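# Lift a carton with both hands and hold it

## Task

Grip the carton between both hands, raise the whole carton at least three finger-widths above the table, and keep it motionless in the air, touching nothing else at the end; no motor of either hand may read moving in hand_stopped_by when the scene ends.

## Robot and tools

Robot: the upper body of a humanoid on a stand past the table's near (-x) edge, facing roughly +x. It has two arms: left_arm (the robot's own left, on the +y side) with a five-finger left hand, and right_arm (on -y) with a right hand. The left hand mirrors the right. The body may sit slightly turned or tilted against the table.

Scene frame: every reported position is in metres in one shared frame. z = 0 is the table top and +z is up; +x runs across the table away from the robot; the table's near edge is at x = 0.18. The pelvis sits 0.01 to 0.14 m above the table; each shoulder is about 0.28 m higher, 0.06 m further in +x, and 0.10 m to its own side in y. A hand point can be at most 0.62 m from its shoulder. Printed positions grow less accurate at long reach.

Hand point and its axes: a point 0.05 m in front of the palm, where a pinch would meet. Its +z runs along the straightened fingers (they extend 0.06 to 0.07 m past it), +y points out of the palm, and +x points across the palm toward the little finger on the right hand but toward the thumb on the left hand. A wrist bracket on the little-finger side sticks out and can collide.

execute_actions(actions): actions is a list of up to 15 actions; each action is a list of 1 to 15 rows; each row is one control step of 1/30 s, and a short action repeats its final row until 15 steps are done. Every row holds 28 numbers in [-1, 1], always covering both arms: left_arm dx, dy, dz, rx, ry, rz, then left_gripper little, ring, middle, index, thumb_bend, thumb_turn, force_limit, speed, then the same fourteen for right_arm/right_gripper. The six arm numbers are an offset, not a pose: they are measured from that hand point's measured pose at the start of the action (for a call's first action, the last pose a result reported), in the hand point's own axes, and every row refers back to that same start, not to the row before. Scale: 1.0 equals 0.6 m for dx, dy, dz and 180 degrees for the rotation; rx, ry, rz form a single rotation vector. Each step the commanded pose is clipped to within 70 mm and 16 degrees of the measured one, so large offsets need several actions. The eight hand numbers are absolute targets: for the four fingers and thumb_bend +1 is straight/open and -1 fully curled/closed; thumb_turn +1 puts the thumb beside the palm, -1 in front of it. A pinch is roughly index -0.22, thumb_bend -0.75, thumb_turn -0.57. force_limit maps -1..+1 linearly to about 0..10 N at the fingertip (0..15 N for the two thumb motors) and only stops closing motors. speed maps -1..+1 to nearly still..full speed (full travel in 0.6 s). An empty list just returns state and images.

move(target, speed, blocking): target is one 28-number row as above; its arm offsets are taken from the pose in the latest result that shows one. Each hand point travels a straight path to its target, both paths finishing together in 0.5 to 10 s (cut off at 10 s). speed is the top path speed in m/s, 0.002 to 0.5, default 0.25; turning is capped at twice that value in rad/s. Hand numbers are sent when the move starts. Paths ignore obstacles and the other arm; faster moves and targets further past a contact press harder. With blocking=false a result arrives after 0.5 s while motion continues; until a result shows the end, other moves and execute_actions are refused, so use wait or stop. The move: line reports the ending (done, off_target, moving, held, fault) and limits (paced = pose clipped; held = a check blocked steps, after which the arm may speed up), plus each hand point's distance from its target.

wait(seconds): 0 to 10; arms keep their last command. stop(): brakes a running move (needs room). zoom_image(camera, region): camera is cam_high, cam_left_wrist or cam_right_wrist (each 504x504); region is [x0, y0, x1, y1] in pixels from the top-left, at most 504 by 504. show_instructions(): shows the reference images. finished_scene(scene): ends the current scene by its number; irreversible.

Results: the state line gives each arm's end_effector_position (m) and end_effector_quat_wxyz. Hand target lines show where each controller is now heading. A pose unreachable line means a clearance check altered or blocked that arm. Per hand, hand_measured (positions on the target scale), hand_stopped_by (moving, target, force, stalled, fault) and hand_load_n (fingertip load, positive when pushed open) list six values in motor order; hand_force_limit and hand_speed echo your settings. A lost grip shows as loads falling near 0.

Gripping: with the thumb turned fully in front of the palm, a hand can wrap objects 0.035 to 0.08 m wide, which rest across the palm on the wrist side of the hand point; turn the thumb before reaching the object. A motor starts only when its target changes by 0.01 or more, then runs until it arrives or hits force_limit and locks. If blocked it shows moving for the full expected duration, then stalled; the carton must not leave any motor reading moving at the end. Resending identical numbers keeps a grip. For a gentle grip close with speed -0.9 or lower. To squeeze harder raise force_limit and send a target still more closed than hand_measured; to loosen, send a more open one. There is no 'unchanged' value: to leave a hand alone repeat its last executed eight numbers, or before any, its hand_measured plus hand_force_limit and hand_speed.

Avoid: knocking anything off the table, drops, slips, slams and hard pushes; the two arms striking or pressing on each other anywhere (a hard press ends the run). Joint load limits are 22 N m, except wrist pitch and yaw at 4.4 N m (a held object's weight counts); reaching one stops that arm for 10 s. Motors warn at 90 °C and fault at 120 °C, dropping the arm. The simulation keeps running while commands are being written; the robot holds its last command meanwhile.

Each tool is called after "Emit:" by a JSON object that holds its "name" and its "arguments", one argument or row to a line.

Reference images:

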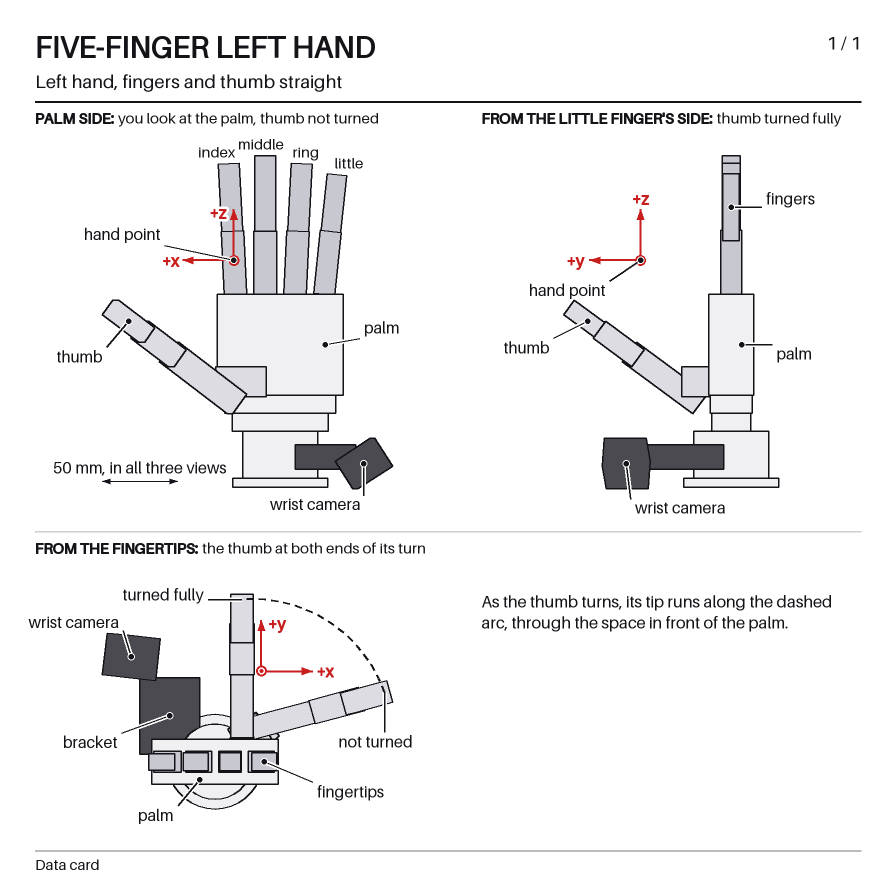

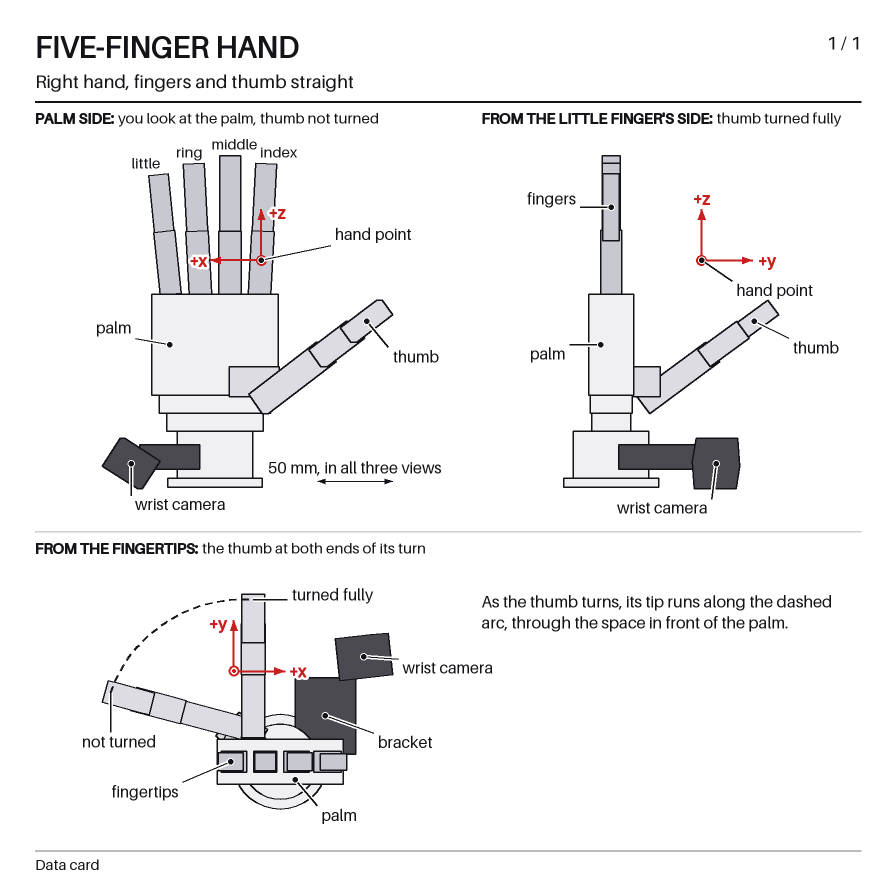

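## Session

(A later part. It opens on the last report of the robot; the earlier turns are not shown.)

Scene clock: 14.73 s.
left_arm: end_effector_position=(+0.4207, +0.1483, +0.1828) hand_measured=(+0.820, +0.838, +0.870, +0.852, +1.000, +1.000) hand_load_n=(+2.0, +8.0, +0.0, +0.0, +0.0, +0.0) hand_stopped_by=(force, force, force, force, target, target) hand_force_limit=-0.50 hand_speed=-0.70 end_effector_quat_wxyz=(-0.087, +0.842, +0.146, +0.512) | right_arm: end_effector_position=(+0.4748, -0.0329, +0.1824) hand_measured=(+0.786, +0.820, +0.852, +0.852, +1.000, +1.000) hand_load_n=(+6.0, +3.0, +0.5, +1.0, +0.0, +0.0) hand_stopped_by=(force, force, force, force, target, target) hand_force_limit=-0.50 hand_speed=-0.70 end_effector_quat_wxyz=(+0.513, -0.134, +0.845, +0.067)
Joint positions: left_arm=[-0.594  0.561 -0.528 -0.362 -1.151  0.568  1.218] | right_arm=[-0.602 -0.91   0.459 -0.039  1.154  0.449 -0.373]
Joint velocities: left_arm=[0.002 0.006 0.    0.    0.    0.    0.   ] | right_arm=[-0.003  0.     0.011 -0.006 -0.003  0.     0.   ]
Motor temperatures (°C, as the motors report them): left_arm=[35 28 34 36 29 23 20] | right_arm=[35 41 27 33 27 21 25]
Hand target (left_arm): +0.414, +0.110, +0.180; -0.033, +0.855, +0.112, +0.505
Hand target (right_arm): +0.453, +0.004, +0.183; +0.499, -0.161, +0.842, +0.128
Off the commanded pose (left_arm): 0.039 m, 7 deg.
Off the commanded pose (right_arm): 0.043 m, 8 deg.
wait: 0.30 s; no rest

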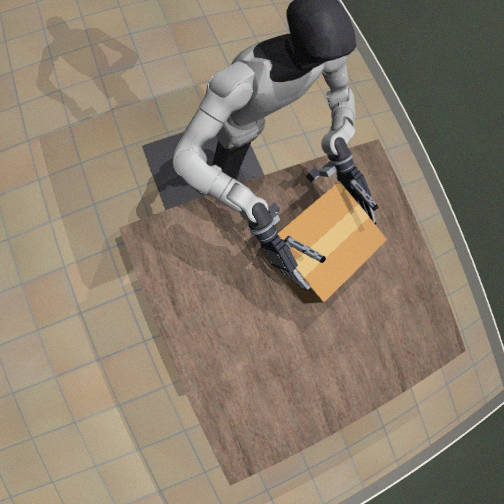

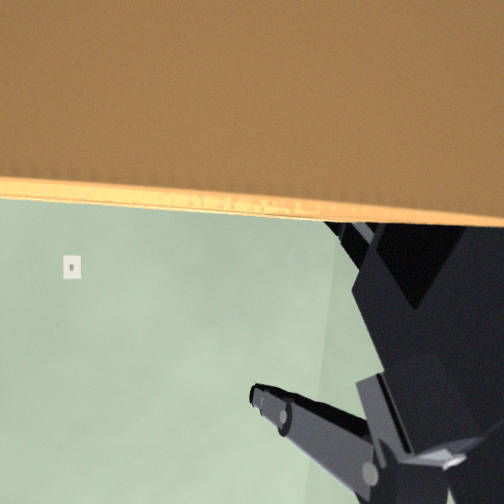

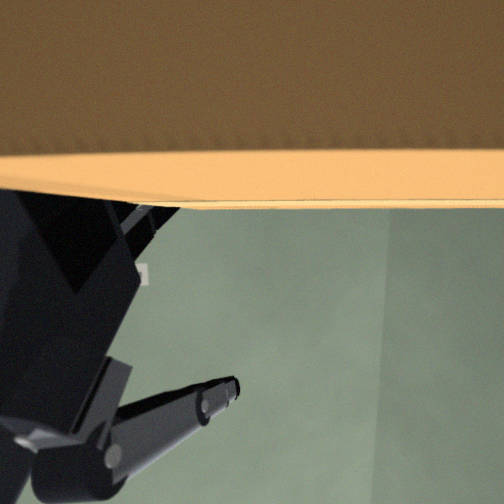

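Emit:
{"name": "move", "arguments": {
  "target": [-0.0385,-0.0148,0.0337,-0.0073,-0.0032,0.0048,1,1,1,1,1,1,-0.5,0, 0.0317,-0.0135,0.0387,-0.0076,0.0017,0.0047,1,1,1,1,1,1,-0.5,0],
  "speed": 0.06
}}

Emit:
{"name": "zoom_image", "arguments": {
  "camera": "cam_high",
  "region": [230, 130, 400, 300]
}}

Scene clock: 16.87 s.
left_arm: end_effector_position=(+0.4246, +0.1595, +0.1541) hand_measured=(+1.000, +1.000, +1.000, +1.000, +1.000, +1.000) hand_load_n=(+0.0, +0.0, +0.0, +0.0, +0.0, +0.0) hand_stopped_by=(target, target, target, target, target, target) hand_force_limit=-0.50 hand_speed=0.00 end_effector_quat_wxyz=(-0.080, +0.846, +0.135, +0.509) | right_arm: end_effector_position=(+0.4895, -0.0398, +0.1549) hand_measured=(+1.000, +1.000, +1.000, +1.000, +1.000, +1.000) hand_load_n=(+0.0, +0.0, +0.0, +0.0, +0.0, +0.0) hand_stopped_by=(target, target, target, target, target, target) hand_force_limit=-0.50 hand_speed=0.00 end_effector_quat_wxyz=(+0.507, -0.129, +0.848, +0.082)
Joint positions: left_arm=[-0.543  0.593 -0.546 -0.242 -1.064  0.476  1.03 ] | right_arm=[-0.637 -0.824  0.502  0.205  1.06   0.345 -0.206]
Joint velocities: left_arm=[-0.005  0.005 -0.002  0.003  0.005  0.    -0.002] | right_arm=[-0.011  0.003  0.005  0.008 -0.006 -0.011  0.004]
Motor temperatures (°C, as the motors report them): left_arm=[35 28 34 36 29 23 21] | right_arm=[36 41 27 33 27 21 26]
Hand target (left_arm): +0.425, +0.160, +0.154; -0.082, +0.846, +0.134, +0.510
Hand target (right_arm): +0.490, -0.039, +0.155; +0.509, -0.131, +0.847, +0.082
Off the commanded pose (left_arm): 0.001 m, 0 deg.
Off the commanded pose (right_arm): 0.002 m, 1 deg.
move: done

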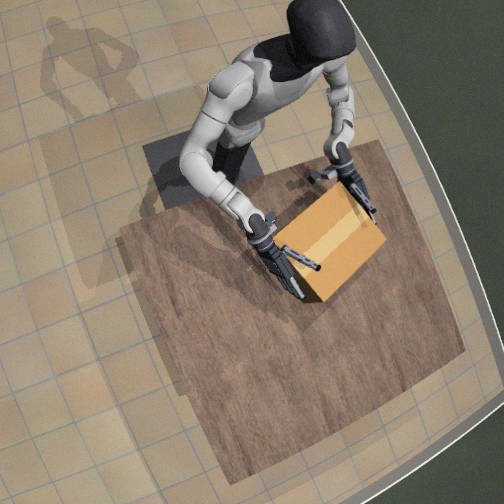

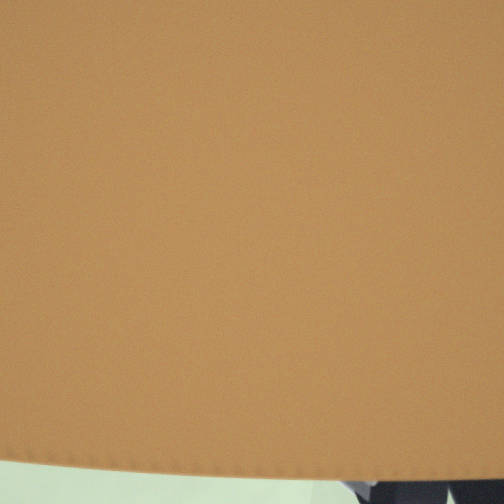

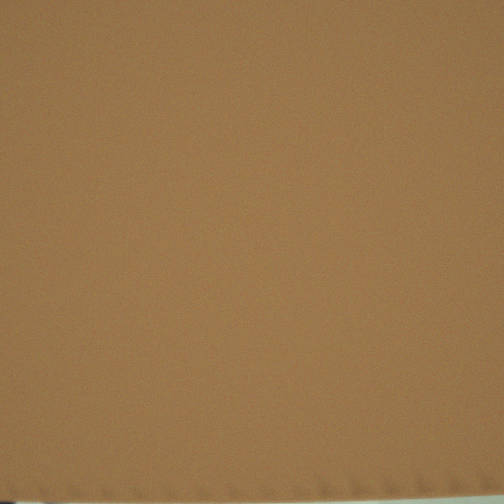

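Region (230, 130, 400, 300) of cam_high's 504x504 image, scaled by 2.965, with more detail than that image has.

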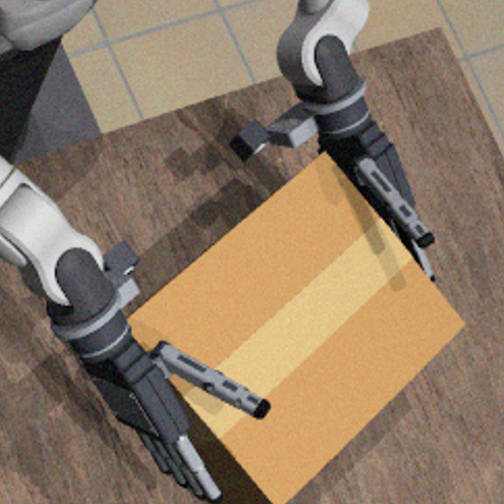

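Emit:
{"name": "move", "arguments": {
  "target": [-0.004,0.105,-0.024,-0.05,-0.006,-0.005,1,1,1,1,1,1,-0.5,0, -0.003,0.108,-0.022,-0.052,-0.002,0.005,1,1,1,1,1,1,-0.5,0],
  "speed": 0.07
}}

Emit:
{"name": "zoom_image", "arguments": {
  "camera": "cam_high",
  "region": [230, 130, 400, 300]
}}

Scene clock: 18.50 s.
left_arm: end_effector_position=(+0.4312, +0.1504, +0.1534) hand_measured=(+1.000, +1.000, +1.000, +1.000, +1.000, +1.000) hand_load_n=(+0.0, +0.0, +0.0, +0.0, +0.0, +0.0) hand_stopped_by=(target, target, target, target, target, target) hand_force_limit=-0.50 hand_speed=0.00 end_effector_quat_wxyz=(-0.083, +0.846, +0.139, +0.509) | right_arm: end_effector_position=(+0.4822, -0.0310, +0.1575) hand_measured=(+1.000, +1.000, +1.000, +1.000, +1.000, +1.000) hand_load_n=(+0.0, +0.0, +0.0, +0.0, +0.0, +0.0) hand_stopped_by=(target, target, target, target, target, target) hand_force_limit=-0.50 hand_speed=0.00 end_effector_quat_wxyz=(+0.508, -0.135, +0.847, +0.082)
Joint positions: left_arm=[-0.584  0.546 -0.577 -0.196 -1.052  0.465  1.06 ] | right_arm=[-0.622 -0.828  0.504  0.134  1.069  0.365 -0.255]
Joint velocities: left_arm=[-0.002 -0.009 -0.015  0.    -0.005 -0.003  0.005] | right_arm=[ 0.008 -0.006  0.     0.003  0.005  0.    -0.001]
Motor temperatures (°C, as the motors report them): left_arm=[35 28 34 36 29 23 21] | right_arm=[36 41 27 33 27 21 26]
Hand target (left_arm): +0.426, +0.098, +0.160; -0.008, +0.854, +0.103, +0.509
Hand target (right_arm): +0.458, +0.016, +0.164; +0.496, -0.164, +0.839, +0.154
Off the commanded pose (left_arm): 0.055 m, 10 deg.
Off the commanded pose (right_arm): 0.055 m, 9 deg.
move: off_target (left_arm, right_arm)

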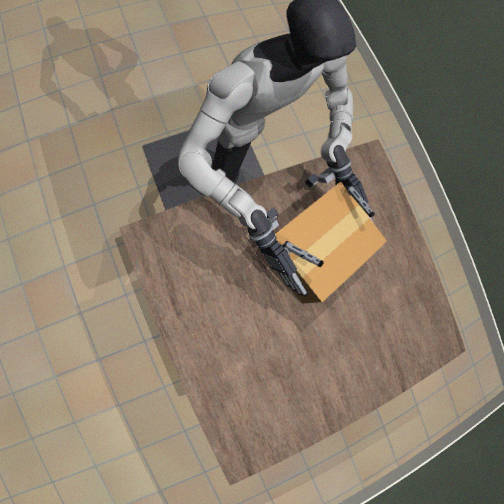

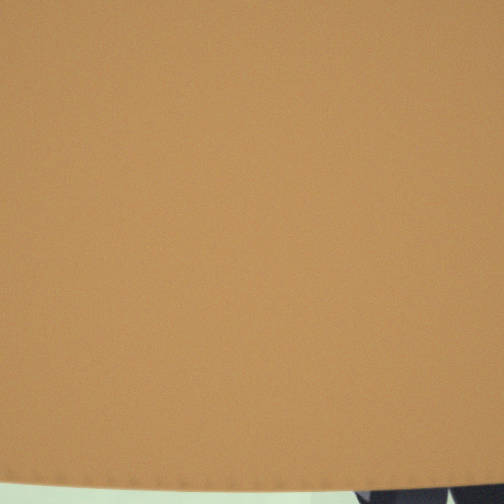

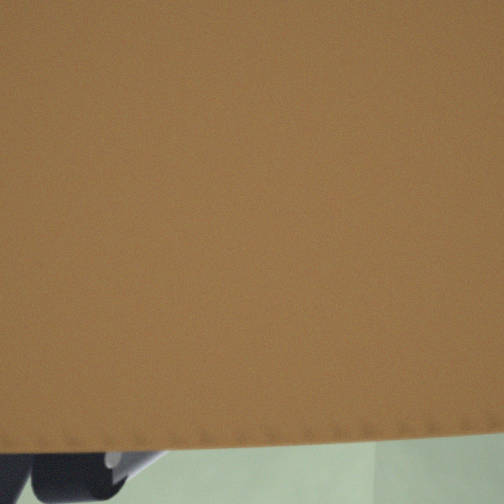

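Region (230, 130, 400, 300) of cam_high's 504x504 image, scaled by 2.965, with more detail than that image has.

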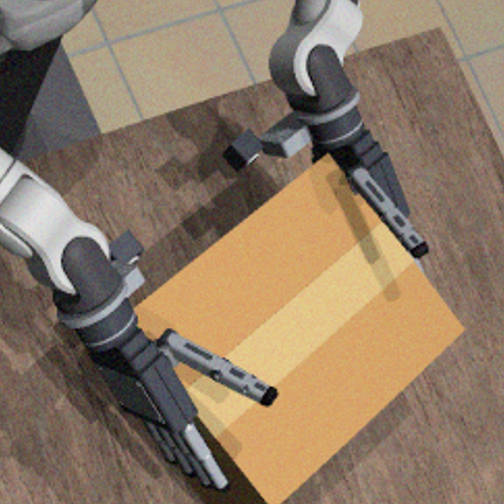

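Emit:
{"name": "execute_actions", "arguments": {
  "actions": [
    [[-0.0062,0.087,-0.0305,-0.0525,-0.0073,-0.004,0.75,0.75,0.75,0.75,1,1,-0.8,-0.8, -0.003,0.09,-0.017,-0.0496,-0.001,0.0076,0.75,0.75,0.75,0.75,1,1,-0.8,-0.8]]
  ]
}}

Scene clock: 20.93 s.
left_arm: end_effector_position=(+0.4312, +0.1489, +0.1532) hand_measured=(+0.868, +0.868, +0.868, +0.868, +1.000, +1.000) hand_load_n=(+0.0, +0.0, +0.0, +0.0, +0.0, +0.0) hand_stopped_by=(moving, moving, moving, moving, target, target) hand_force_limit=-0.80 hand_speed=-0.80 end_effector_quat_wxyz=(-0.083, +0.846, +0.136, +0.509) | right_arm: end_effector_position=(+0.4808, -0.0330, +0.1571) hand_measured=(+0.868, +0.868, +0.902, +0.902, +1.000, +1.000) hand_load_n=(+0.0, +2.5, +1.0, +2.0, +0.0, +0.0) hand_stopped_by=(moving, force, force, force, target, target) hand_force_limit=-0.80 hand_speed=-0.80 end_effector_quat_wxyz=(+0.506, -0.134, +0.849, +0.077)
Joint positions: left_arm=[-0.587  0.546 -0.582 -0.196 -1.052  0.467  1.06 ] | right_arm=[-0.615 -0.838  0.502  0.116  1.076  0.374 -0.27 ]
Joint velocities: left_arm=[ 0.    -0.003  0.003 -0.005  0.     0.     0.003] | right_arm=[ 0.011 -0.011  0.002 -0.009 -0.006  0.    -0.007]
Motor temperatures (°C, as the motors report them): left_arm=[36 29 34 37 29 23 23] | right_arm=[37 41 27 34 27 21 28]
Hand target (left_arm): +0.427, +0.097, +0.160; -0.008, +0.855, +0.103, +0.509
Hand target (right_arm): +0.456, +0.015, +0.165; +0.495, -0.164, +0.839, +0.153
Off the commanded pose (left_arm): 0.054 m, 9 deg.
Off the commanded pose (right_arm): 0.056 m, 10 deg.

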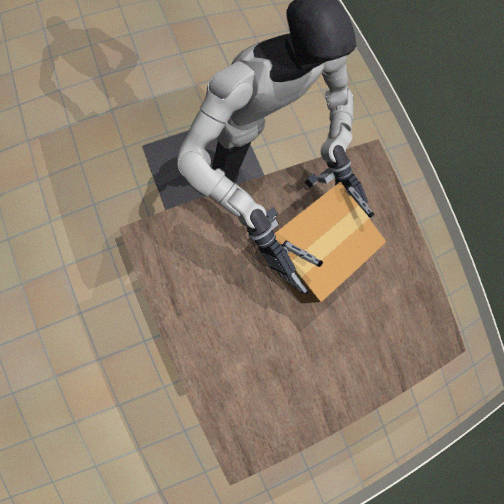

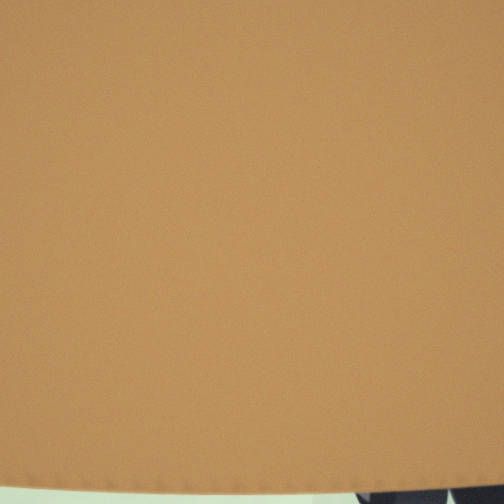

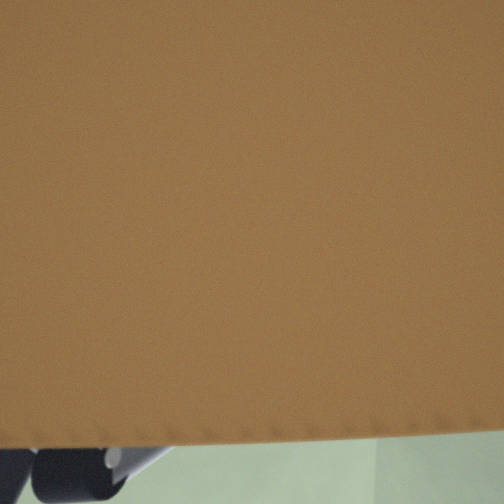

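Emit:
{"name": "execute_actions", "arguments": {
  "actions": []
}}

Scene clock: 21.07 s.
left_arm: end_effector_position=(+0.4313, +0.1490, +0.1531) hand_measured=(+0.834, +0.846, +0.858, +0.846, +1.000, +1.000) hand_load_n=(+1.0, +1.0, +1.0, +1.0, +0.0, +0.0) hand_stopped_by=(force, force, force, force, target, target) hand_force_limit=-0.80 hand_speed=-0.80 end_effector_quat_wxyz=(-0.084, +0.846, +0.135, +0.509) | right_arm: end_effector_position=(+0.4808, -0.0331, +0.1570) hand_measured=(+0.836, +0.868, +0.902, +0.902, +1.000, +1.000) hand_load_n=(+3.5, +2.0, +0.5, +1.5, +0.0, +0.0) hand_stopped_by=(force, force, force, force, target, target) hand_force_limit=-0.80 hand_speed=-0.80 end_effector_quat_wxyz=(+0.505, -0.134, +0.849, +0.077)
Joint positions: left_arm=[-0.589  0.546 -0.583 -0.195 -1.052  0.468  1.062] | right_arm=[-0.615 -0.838  0.502  0.116  1.076  0.375 -0.272]
Joint velocities: left_arm=[0.003 0.014 0.    0.008 0.003 0.    0.   ] | right_arm=[ 0.012 -0.012 -0.006 -0.005  0.006  0.    -0.001]
Motor temperatures (°C, as the motors report them): left_arm=[36 29 34 37 29 23 23] | right_arm=[37 41 27 34 27 21 28]
Hand target (left_arm): +0.427, +0.097, +0.160; -0.008, +0.855, +0.103, +0.509
Hand target (right_arm): +0.456, +0.015, +0.165; +0.495, -0.164, +0.839, +0.153
Off the commanded pose (left_arm): 0.054 m, 10 deg.
Off the commanded pose (right_arm): 0.056 m, 10 deg.

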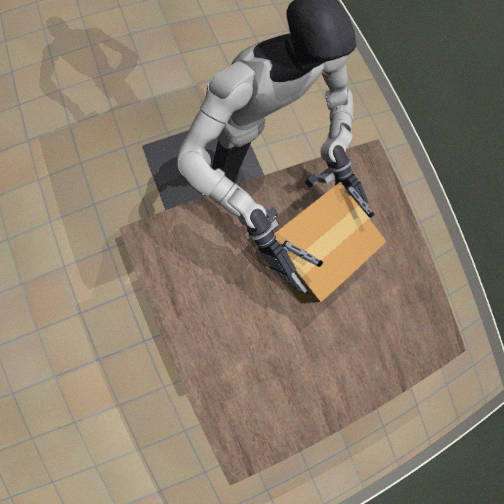

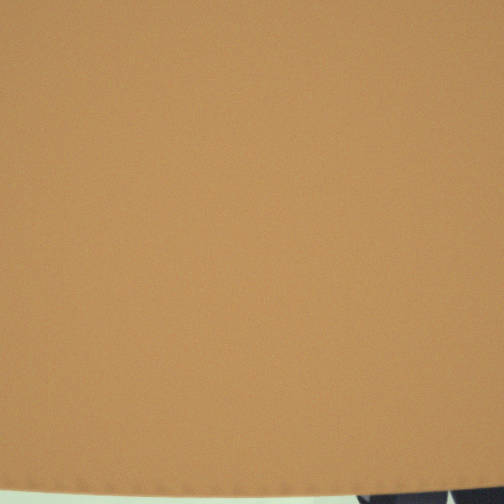

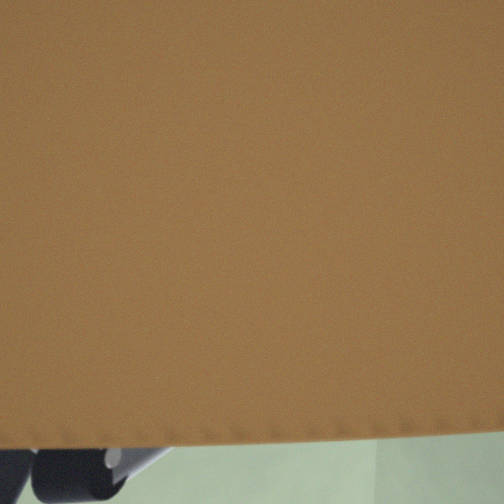

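Emit:
{"name": "execute_actions", "arguments": {
  "actions": [
    [[-0.003,0.085,-0.030,-0.052,-0.006,-0.006,0.75,0.75,0.75,0.75,1,1,-0.8,-0.8, -0.007,0.092,-0.015,-0.052,-0.004,0.009,0.75,0.75,0.75,0.75,1,1,-0.8,-0.8],[0.000,0.085,-0.031,-0.052,-0.004,-0.006,0.75,0.75,0.75,0.75,1,1,-0.8,-0.8, -0.010,0.092,-0.016,-0.052,-0.006,0.009,0.75,0.75,0.75,0.75,1,1,-0.8,-0.8],[0.003,0.085,-0.032,-0.052,-0.003,-0.006,0.75,0.75,0.75,0.75,1,1,-0.8,-0.8, -0.013,0.092,-0.016,-0.052,-0.007,0.009,0.75,0.75,0.75,0.75,1,1,-0.8,-0.8],[0.006,0.085,-0.033,-0.052,-0.001,-0.006,0.75,0.75,0.75,0.75,1,1,-0.8,-0.8, -0.016,0.092,-0.017,-0.052,-0.009,0.009,0.75,0.75,0.75,0.75,1,1,-0.8,-0.8],[0.009,0.085,-0.033,-0.052,0.000,-0.006,0.75,0.75,0.75,0.75,1,1,-0.8,-0.8, -0.019,0.092,-0.018,-0.052,-0.010,0.009,0.75,0.75,0.75,0.75,1,1,-0.8,-0.8],[0.012,0.085,-0.034,-0.052,0.002,-0.006,0.75,0.75,0.75,0.75,1,1,-0.8,-0.8, -0.022,0.092,-0.019,-0.052,-0.012,0.009,0.75,0.75,0.75,0.75,1,1,-0.8,-0.8],[0.015,0.085,-0.035,-0.052,0.003,-0.006,0.75,0.75,0.75,0.75,1,1,-0.8,-0.8, -0.025,0.092,-0.019,-0.052,-0.013,0.009,0.75,0.75,0.75,0.75,1,1,-0.8,-0.8],[0.018,0.085,-0.035,-0.052,0.005,-0.006,0.75,0.75,0.75,0.75,1,1,-0.8,-0.8, -0.028,0.092,-0.020,-0.052,-0.015,0.009,0.75,0.75,0.75,0.75,1,1,-0.8,-0.8],[0.021,0.085,-0.036,-0.052,0.006,-0.006,0.75,0.75,0.75,0.75,1,1,-0.8,-0.8, -0.031,0.092,-0.021,-0.052,-0.016,0.009,0.75,0.75,0.75,0.75,1,1,-0.8,-0.8],[0.024,0.085,-0.037,-0.052,0.008,-0.006,0.75,0.75,0.75,0.75,1,1,-0.8,-0.8, -0.034,0.092,-0.021,-0.052,-0.018,0.009,0.75,0.75,0.75,0.75,1,1,-0.8,-0.8],[0.027,0.085,-0.038,-0.052,0.009,-0.006,0.75,0.75,0.75,0.75,1,1,-0.8,-0.8, -0.037,0.092,-0.022,-0.052,-0.019,0.009,0.75,0.75,0.75,0.75,1,1,-0.8,-0.8],[0.029,0.085,-0.038,-0.052,0.010,-0.006,0.75,0.75,0.75,0.75,1,1,-0.8,-0.8, -0.039,0.092,-0.023,-0.052,-0.020,0.009,0.75,0.75,0.75,0.75,1,1,-0.8,-0.8]]
  ]
}}

Emit:
{"name": "wait", "arguments": {
  "seconds": 0.3
}}

Scene clock: 22.40 s.
left_arm: end_effector_position=(+0.4328, +0.1471, +0.1599) hand_measured=(+0.836, +0.846, +0.858, +0.846, +1.000, +1.000) hand_load_n=(+3.0, +1.5, +2.0, +1.5, +0.0, +0.0) hand_stopped_by=(force, force, force, force, target, target) hand_force_limit=-0.80 hand_speed=-0.80 end_effector_quat_wxyz=(-0.084, +0.843, +0.134, +0.515) | right_arm: end_effector_position=(+0.4810, -0.0350, +0.1632) hand_measured=(+0.836, +0.868, +0.902, +0.902, +1.000, +1.000) hand_load_n=(+3.5, +1.5, +0.5, +1.0, +0.0, +0.0) hand_stopped_by=(force, force, force, force, target, target) hand_force_limit=-0.80 hand_speed=-0.80 end_effector_quat_wxyz=(+0.512, -0.129, +0.846, +0.078)
Joint positions: left_arm=[-0.6    0.546 -0.583 -0.208 -1.054  0.474  1.072] | right_arm=[-0.602 -0.847  0.485  0.093  1.082  0.373 -0.28 ]
Joint velocities: left_arm=[-0.173  0.009  0.031 -0.017 -0.003  0.     0.048] | right_arm=[-0.046 -0.04  -0.132 -0.104  0.011 -0.065 -0.02 ]
Motor temperatures (°C, as the motors report them): left_arm=[37 29 34 37 29 23 23] | right_arm=[37 41 27 35 27 21 29]
Hand target (left_arm): +0.432, +0.098, +0.180; -0.012, +0.841, +0.100, +0.531
Hand target (right_arm): +0.461, +0.016, +0.184; +0.517, -0.162, +0.826, +0.157
Off the commanded pose (left_arm): 0.054 m, 9 deg.
Off the commanded pose (right_arm): 0.061 m, 10 deg.

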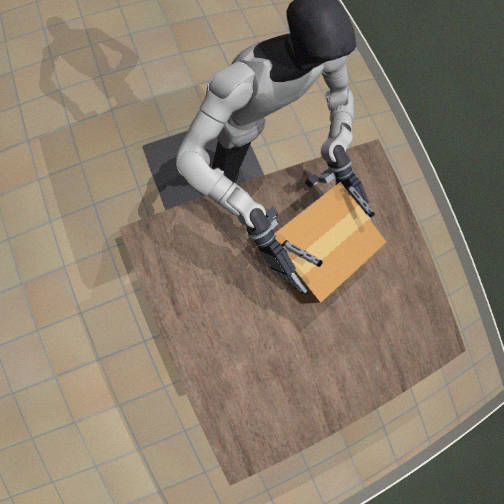

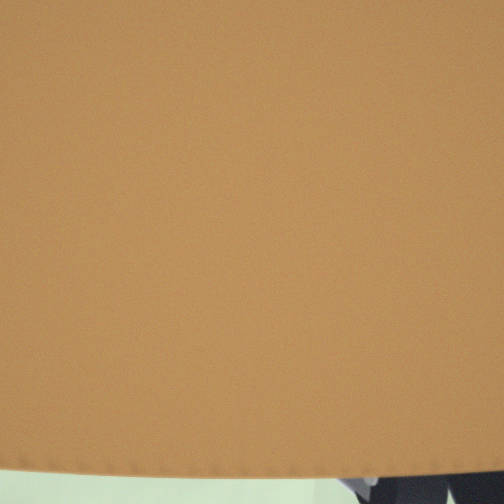

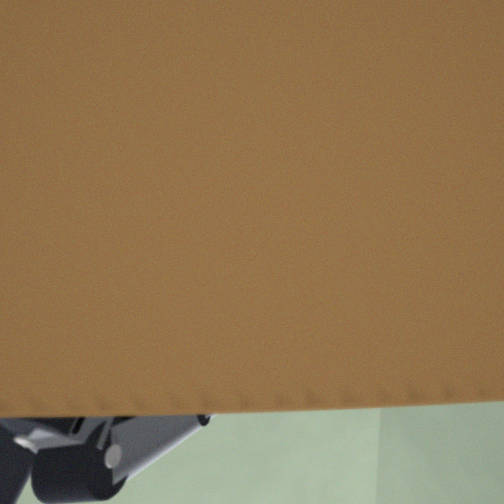

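Scene clock: 22.70 s.
left_arm: end_effector_position=(+0.4367, +0.1496, +0.1700) hand_measured=(+0.836, +0.846, +0.858, +0.846, +1.000, +1.000) hand_load_n=(+4.0, +2.0, +2.0, +2.0, +0.0, +0.0) hand_stopped_by=(force, force, force, force, target, target) hand_force_limit=-0.80 hand_speed=-0.80 end_effector_quat_wxyz=(-0.084, +0.835, +0.139, +0.526) | right_arm: end_effector_position=(+0.4858, -0.0323, +0.1781) hand_measured=(+0.836, +0.868, +0.902, +0.902, +1.000, +1.000) hand_load_n=(+3.0, +4.0, +1.0, +0.5, +0.0, +0.0) hand_stopped_by=(force, force, force, force, target, target) hand_force_limit=-0.80 hand_speed=-0.80 end_effector_quat_wxyz=(+0.529, -0.127, +0.835, +0.083)
Joint positions: left_arm=[-0.613  0.548 -0.575 -0.213 -1.051  0.465  1.078] | right_arm=[-0.616 -0.849  0.472  0.083  1.083  0.36  -0.282]
Joint velocities: left_arm=[ 0.    -0.009  0.008  0.008  0.008  0.     0.   ] | right_arm=[-0.008 -0.005 -0.002  0.012  0.009  0.     0.   ]
Motor temperatures (°C, as the motors report them): left_arm=[37 29 34 37 29 23 24] | right_arm=[38 41 27 35 27 21 29]
Hand target (left_arm): +0.432, +0.098, +0.180; -0.012, +0.841, +0.100, +0.531
Hand target (right_arm): +0.461, +0.016, +0.184; +0.517, -0.162, +0.826, +0.157
Off the commanded pose (left_arm): 0.054 m, 9 deg.
Off the commanded pose (right_arm): 0.057 m, 9 deg.
wait: 0.30 s; no rest

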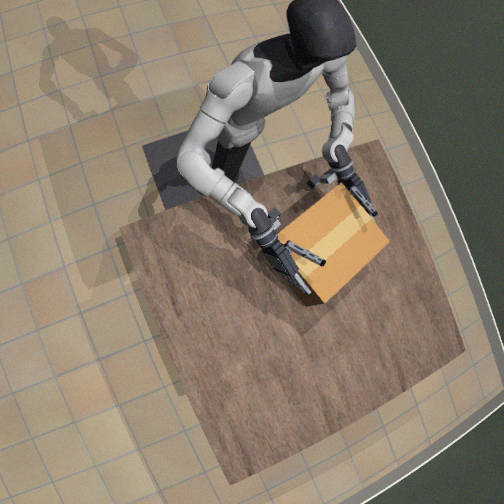

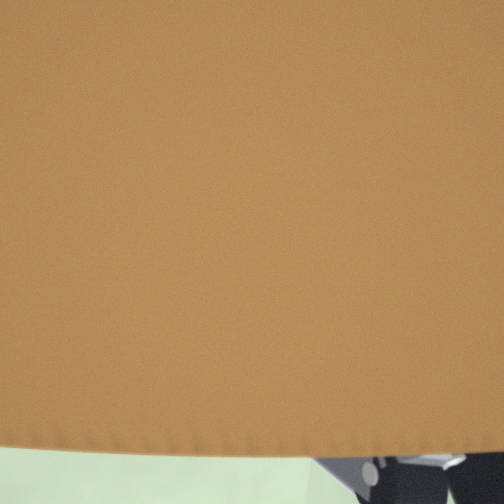

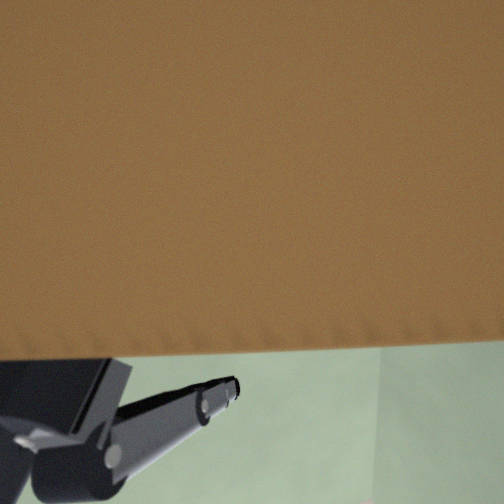

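Emit:
{"name": "execute_actions", "arguments": {
  "actions": []
}}

Emit:
{"name": "zoom_image", "arguments": {
  "camera": "cam_high",
  "region": [230, 140, 410, 320]
}}

Scene clock: 22.80 s.
left_arm: end_effector_position=(+0.4367, +0.1496, +0.1700) hand_measured=(+0.836, +0.846, +0.858, +0.846, +1.000, +1.000) hand_load_n=(+4.0, +2.0, +2.0, +2.0, +0.0, +0.0) hand_stopped_by=(force, force, force, force, target, target) hand_force_limit=-0.80 hand_speed=-0.80 end_effector_quat_wxyz=(-0.084, +0.835, +0.139, +0.526) | right_arm: end_effector_position=(+0.4858, -0.0323, +0.1781) hand_measured=(+0.836, +0.868, +0.902, +0.902, +1.000, +1.000) hand_load_n=(+3.0, +4.0, +1.0, +0.5, +0.0, +0.0) hand_stopped_by=(force, force, force, force, target, target) hand_force_limit=-0.80 hand_speed=-0.80 end_effector_quat_wxyz=(+0.529, -0.127, +0.835, +0.083)
Joint positions: left_arm=[-0.613  0.548 -0.575 -0.213 -1.051  0.465  1.078] | right_arm=[-0.616 -0.849  0.472  0.083  1.083  0.36  -0.282]
Joint velocities: left_arm=[-0.005 -0.012  0.009  0.     0.003  0.     0.   ] | right_arm=[-0.015  0.005 -0.017  0.006 -0.006  0.     0.   ]
Motor temperatures (°C, as the motors report them): left_arm=[37 29 34 37 29 23 24] | right_arm=[38 41 27 35 27 21 30]
Hand target (left_arm): +0.432, +0.098, +0.180; -0.012, +0.841, +0.100, +0.531
Hand target (right_arm): +0.461, +0.016, +0.184; +0.517, -0.162, +0.826, +0.157
Off the commanded pose (left_arm): 0.054 m, 9 deg.
Off the commanded pose (right_arm): 0.057 m, 9 deg.

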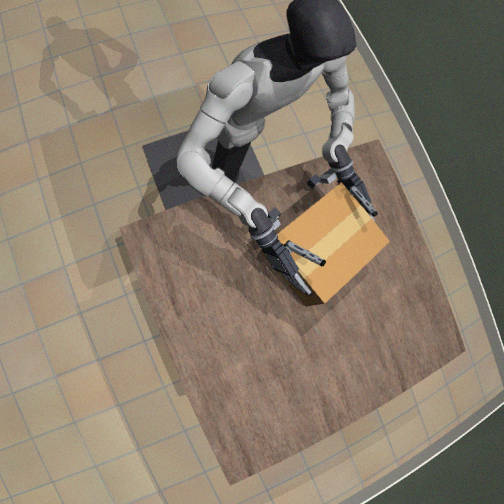

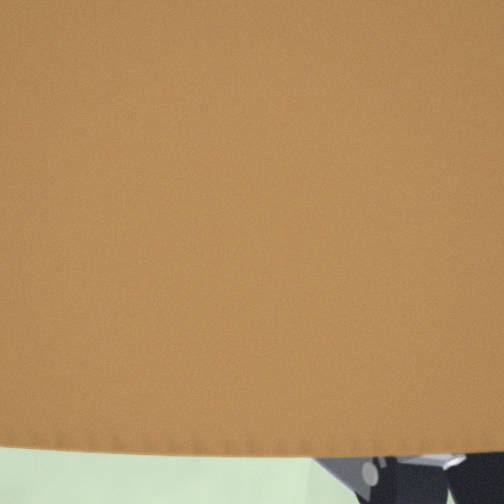

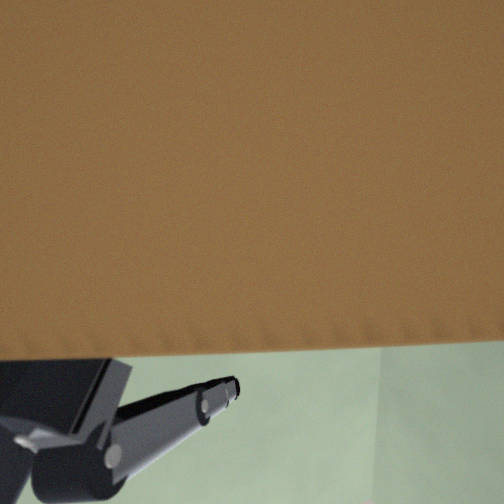

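Region (230, 140, 410, 320) of cam_high's 504x504 image, scaled by 2.800, with more detail than that image has.

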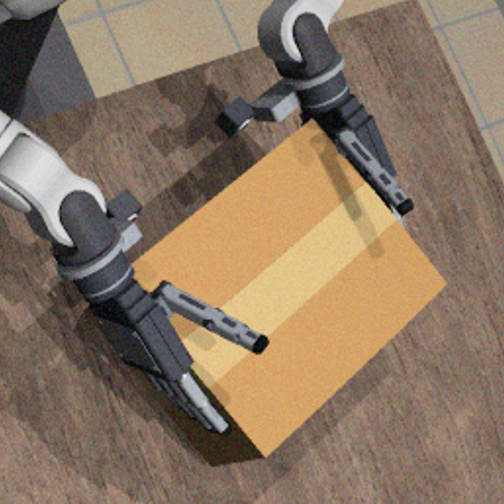

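Emit:
{"name": "execute_actions", "arguments": {
  "actions": [
    [[0.001,0.085,-0.0335,-0.052,-0.0036,-0.003,0.75,0.75,0.75,0.75,1,1,-0.8,-0.8, -0.003,0.094,-0.0155,-0.0525,-0.001,0.006,0.75,0.75,0.75,0.75,1,1,-0.8,-0.8],[0.003,0.086,-0.0344,-0.052,-0.0036,-0.003,0.75,0.75,0.75,0.75,1,1,-0.8,-0.8, -0.005,0.095,-0.0164,-0.0525,-0.001,0.006,0.75,0.75,0.75,0.75,1,1,-0.8,-0.8],[0.0055,0.087,-0.0356,-0.052,-0.0036,-0.003,0.75,0.75,0.75,0.75,1,1,-0.8,-0.8, -0.0075,0.096,-0.0176,-0.0525,-0.001,0.006,0.75,0.75,0.75,0.75,1,1,-0.8,-0.8],[0.008,0.088,-0.0368,-0.052,-0.0036,-0.003,0.75,0.75,0.75,0.75,1,1,-0.8,-0.8, -0.010,0.097,-0.0188,-0.0525,-0.001,0.006,0.75,0.75,0.75,0.75,1,1,-0.8,-0.8],[0.011,0.088,-0.0383,-0.052,-0.0036,-0.003,0.75,0.75,0.75,0.75,1,1,-0.8,-0.8, -0.013,0.097,-0.0202,-0.0525,-0.001,0.006,0.75,0.75,0.75,0.75,1,1,-0.8,-0.8],[0.014,0.088,-0.0397,-0.052,-0.0036,-0.003,0.75,0.75,0.75,0.75,1,1,-0.8,-0.8, -0.016,0.097,-0.0216,-0.0525,-0.001,0.006,0.75,0.75,0.75,0.75,1,1,-0.8,-0.8],[0.017,0.088,-0.0412,-0.052,-0.0036,-0.003,0.75,0.75,0.75,0.75,1,1,-0.8,-0.8, -0.019,0.097,-0.023,-0.0525,-0.001,0.006,0.75,0.75,0.75,0.75,1,1,-0.8,-0.8],[0.020,0.088,-0.0426,-0.052,-0.0036,-0.003,0.75,0.75,0.75,0.75,1,1,-0.8,-0.8, -0.022,0.097,-0.0245,-0.0525,-0.001,0.006,0.75,0.75,0.75,0.75,1,1,-0.8,-0.8],[0.023,0.088,-0.044,-0.052,-0.0036,-0.003,0.75,0.75,0.75,0.75,1,1,-0.8,-0.8, -0.025,0.097,-0.0259,-0.0525,-0.001,0.006,0.75,0.75,0.75,0.75,1,1,-0.8,-0.8],[0.026,0.088,-0.0455,-0.052,-0.0036,-0.003,0.75,0.75,0.75,0.75,1,1,-0.8,-0.8, -0.028,0.097,-0.0273,-0.0525,-0.001,0.006,0.75,0.75,0.75,0.75,1,1,-0.8,-0.8],[0.029,0.088,-0.0469,-0.052,-0.0036,-0.003,0.75,0.75,0.75,0.75,1,1,-0.8,-0.8, -0.031,0.097,-0.0287,-0.0525,-0.001,0.006,0.75,0.75,0.75,0.75,1,1,-0.8,-0.8],[0.032,0.088,-0.0484,-0.052,-0.0036,-0.003,0.75,0.75,0.75,0.75,1,1,-0.8,-0.8, -0.034,0.097,-0.0301,-0.0525,-0.001,0.006,0.75,0.75,0.75,0.75,1,1,-0.8,-0.8],[0.035,0.088,-0.0498,-0.052,-0.0036,-0.003,0.75,0.75,0.75,0.75,1,1,-0.8,-0.8, -0.037,0.097,-0.0316,-0.0525,-0.001,0.006,0.75,0.75,0.75,0.75,1,1,-0.8,-0.8],[0.037,0.088,-0.0508,-0.052,-0.0036,-0.003,0.75,0.75,0.75,0.75,1,1,-0.8,-0.8, -0.039,0.097,-0.0325,-0.0525,-0.001,0.006,0.75,0.75,0.75,0.75,1,1,-0.8,-0.8],[0.038,0.088,-0.0512,-0.052,-0.0036,-0.003,0.75,0.75,0.75,0.75,1,1,-0.8,-0.8, -0.040,0.097,-0.033,-0.0525,-0.001,0.006,0.75,0.75,0.75,0.75,1,1,-0.8,-0.8]]
  ]
}}

Emit:
{"name": "wait", "arguments": {
  "seconds": 0.4
}}

Scene clock: 24.40 s.
left_arm: end_effector_position=(+0.4386, +0.1463, +0.1939) hand_measured=(+0.834, +0.846, +0.858, +0.846, +1.000, +1.000) hand_load_n=(+0.0, +1.0, +1.5, +1.5, +0.0, +0.0) hand_stopped_by=(force, force, force, force, target, target) hand_force_limit=-0.80 hand_speed=-0.80 end_effector_quat_wxyz=(-0.082, +0.833, +0.143, +0.528) | right_arm: end_effector_position=(+0.4857, -0.0347, +0.1964) hand_measured=(+0.836, +0.868, +0.902, +0.902, +1.000, +1.000) hand_load_n=(+1.5, +2.0, +0.0, +0.0, +0.0, +0.0) hand_stopped_by=(force, force, force, force, target, target) hand_force_limit=-0.80 hand_speed=-0.80 end_effector_quat_wxyz=(+0.526, -0.126, +0.838, +0.075)
Joint positions: left_arm=[-0.67   0.555 -0.545 -0.279 -1.14   0.538  1.169] | right_arm=[-0.636 -0.906  0.44   0.001  1.156  0.443 -0.342]
Joint velocities: left_arm=[-0.133  0.015  0.095 -0.13  -0.201  0.152  0.2  ] | right_arm=[-0.052 -0.115 -0.061 -0.17   0.158  0.168 -0.12 ]
Motor temperatures (°C, as the motors report them): left_arm=[38 29 34 38 29 24 25] | right_arm=[39 41 27 36 27 22 31]
Hand target (left_arm): +0.433, +0.095, +0.205; -0.011, +0.841, +0.100, +0.531
Hand target (right_arm): +0.458, +0.018, +0.209; +0.516, -0.167, +0.826, +0.156
Off the commanded pose (left_arm): 0.053 m, 9 deg.
Off the commanded pose (right_arm): 0.062 m, 10 deg.

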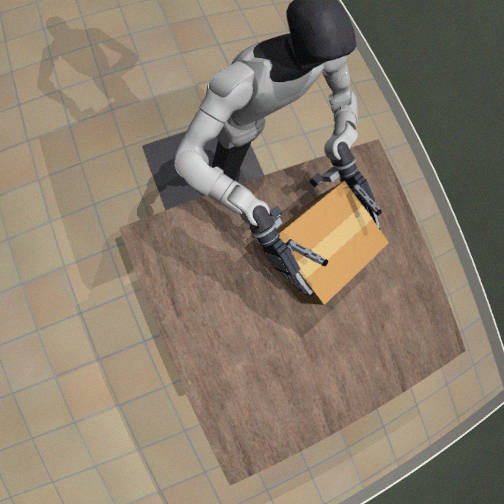

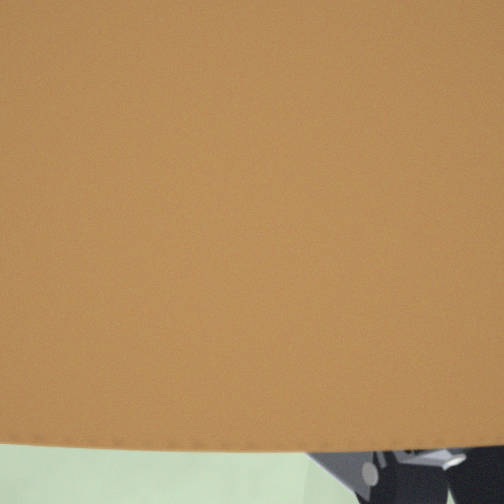

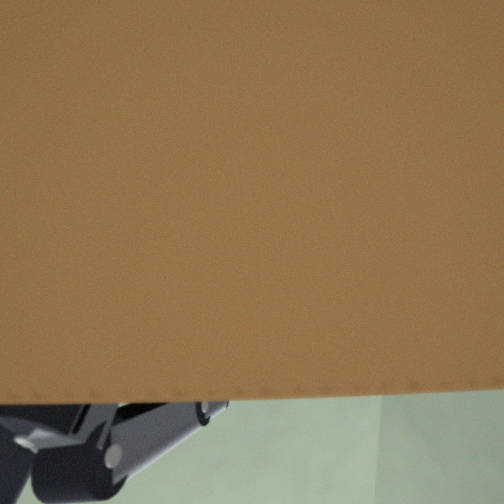

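Scene clock: 24.80 s.
left_arm: end_effector_position=(+0.4391, +0.1463, +0.1980) hand_measured=(+0.834, +0.846, +0.858, +0.846, +1.000, +1.000) hand_load_n=(+0.0, +1.0, +1.5, +1.5, +0.0, +0.0) hand_stopped_by=(force, force, force, force, target, target) hand_force_limit=-0.80 hand_speed=-0.80 end_effector_quat_wxyz=(-0.082, +0.832, +0.143, +0.530) | right_arm: end_effector_position=(+0.4863, -0.0346, +0.2005) hand_measured=(+0.836, +0.868, +0.902, +0.902, +1.000, +1.000) hand_load_n=(+1.5, +1.5, +0.0, +0.0, +0.0, +0.0) hand_stopped_by=(force, force, force, force, target, target) hand_force_limit=-0.80 hand_speed=-0.80 end_effector_quat_wxyz=(+0.527, -0.126, +0.837, +0.075)
Joint positions: left_arm=[-0.679  0.556 -0.539 -0.287 -1.151  0.546  1.18 ] | right_arm=[-0.641 -0.912  0.434 -0.008  1.164  0.452 -0.349]
Joint velocities: left_arm=[-0.009 -0.002 -0.009 -0.006  0.     0.     0.   ] | right_arm=[ 0.    -0.015 -0.002  0.006 -0.009  0.     0.   ]
Motor temperatures (°C, as the motors report them): left_arm=[39 29 34 38 29 24 26] | right_arm=[40 41 27 36 27 23 32]
Hand target (left_arm): +0.433, +0.095, +0.205; -0.011, +0.841, +0.100, +0.531
Hand target (right_arm): +0.458, +0.018, +0.209; +0.516, -0.167, +0.826, +0.156
Off the commanded pose (left_arm): 0.053 m, 9 deg.
Off the commanded pose (right_arm): 0.061 m, 10 deg.
wait: 0.40 s; at rest by 0.23 s

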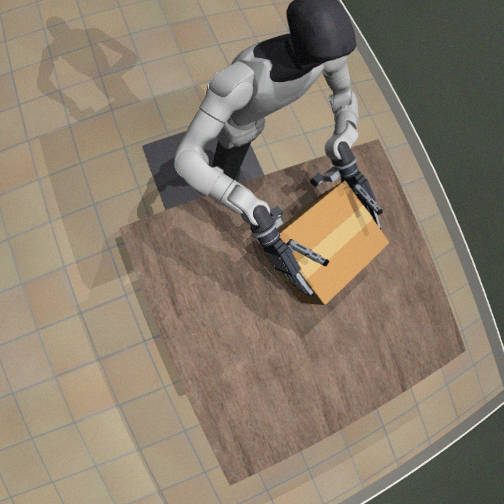

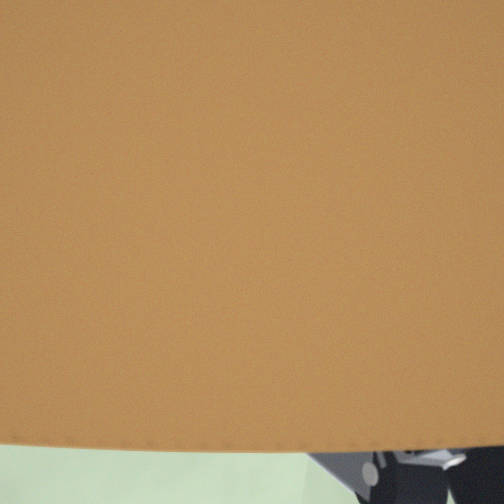

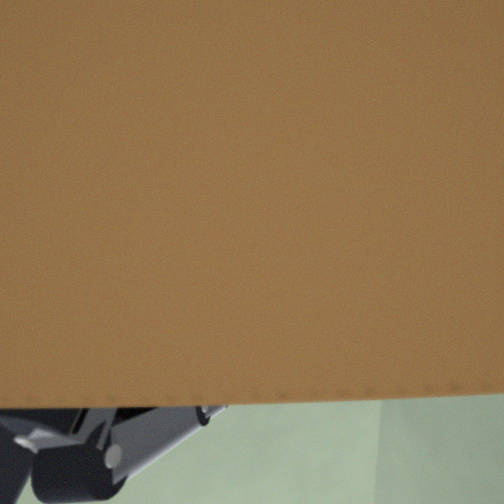

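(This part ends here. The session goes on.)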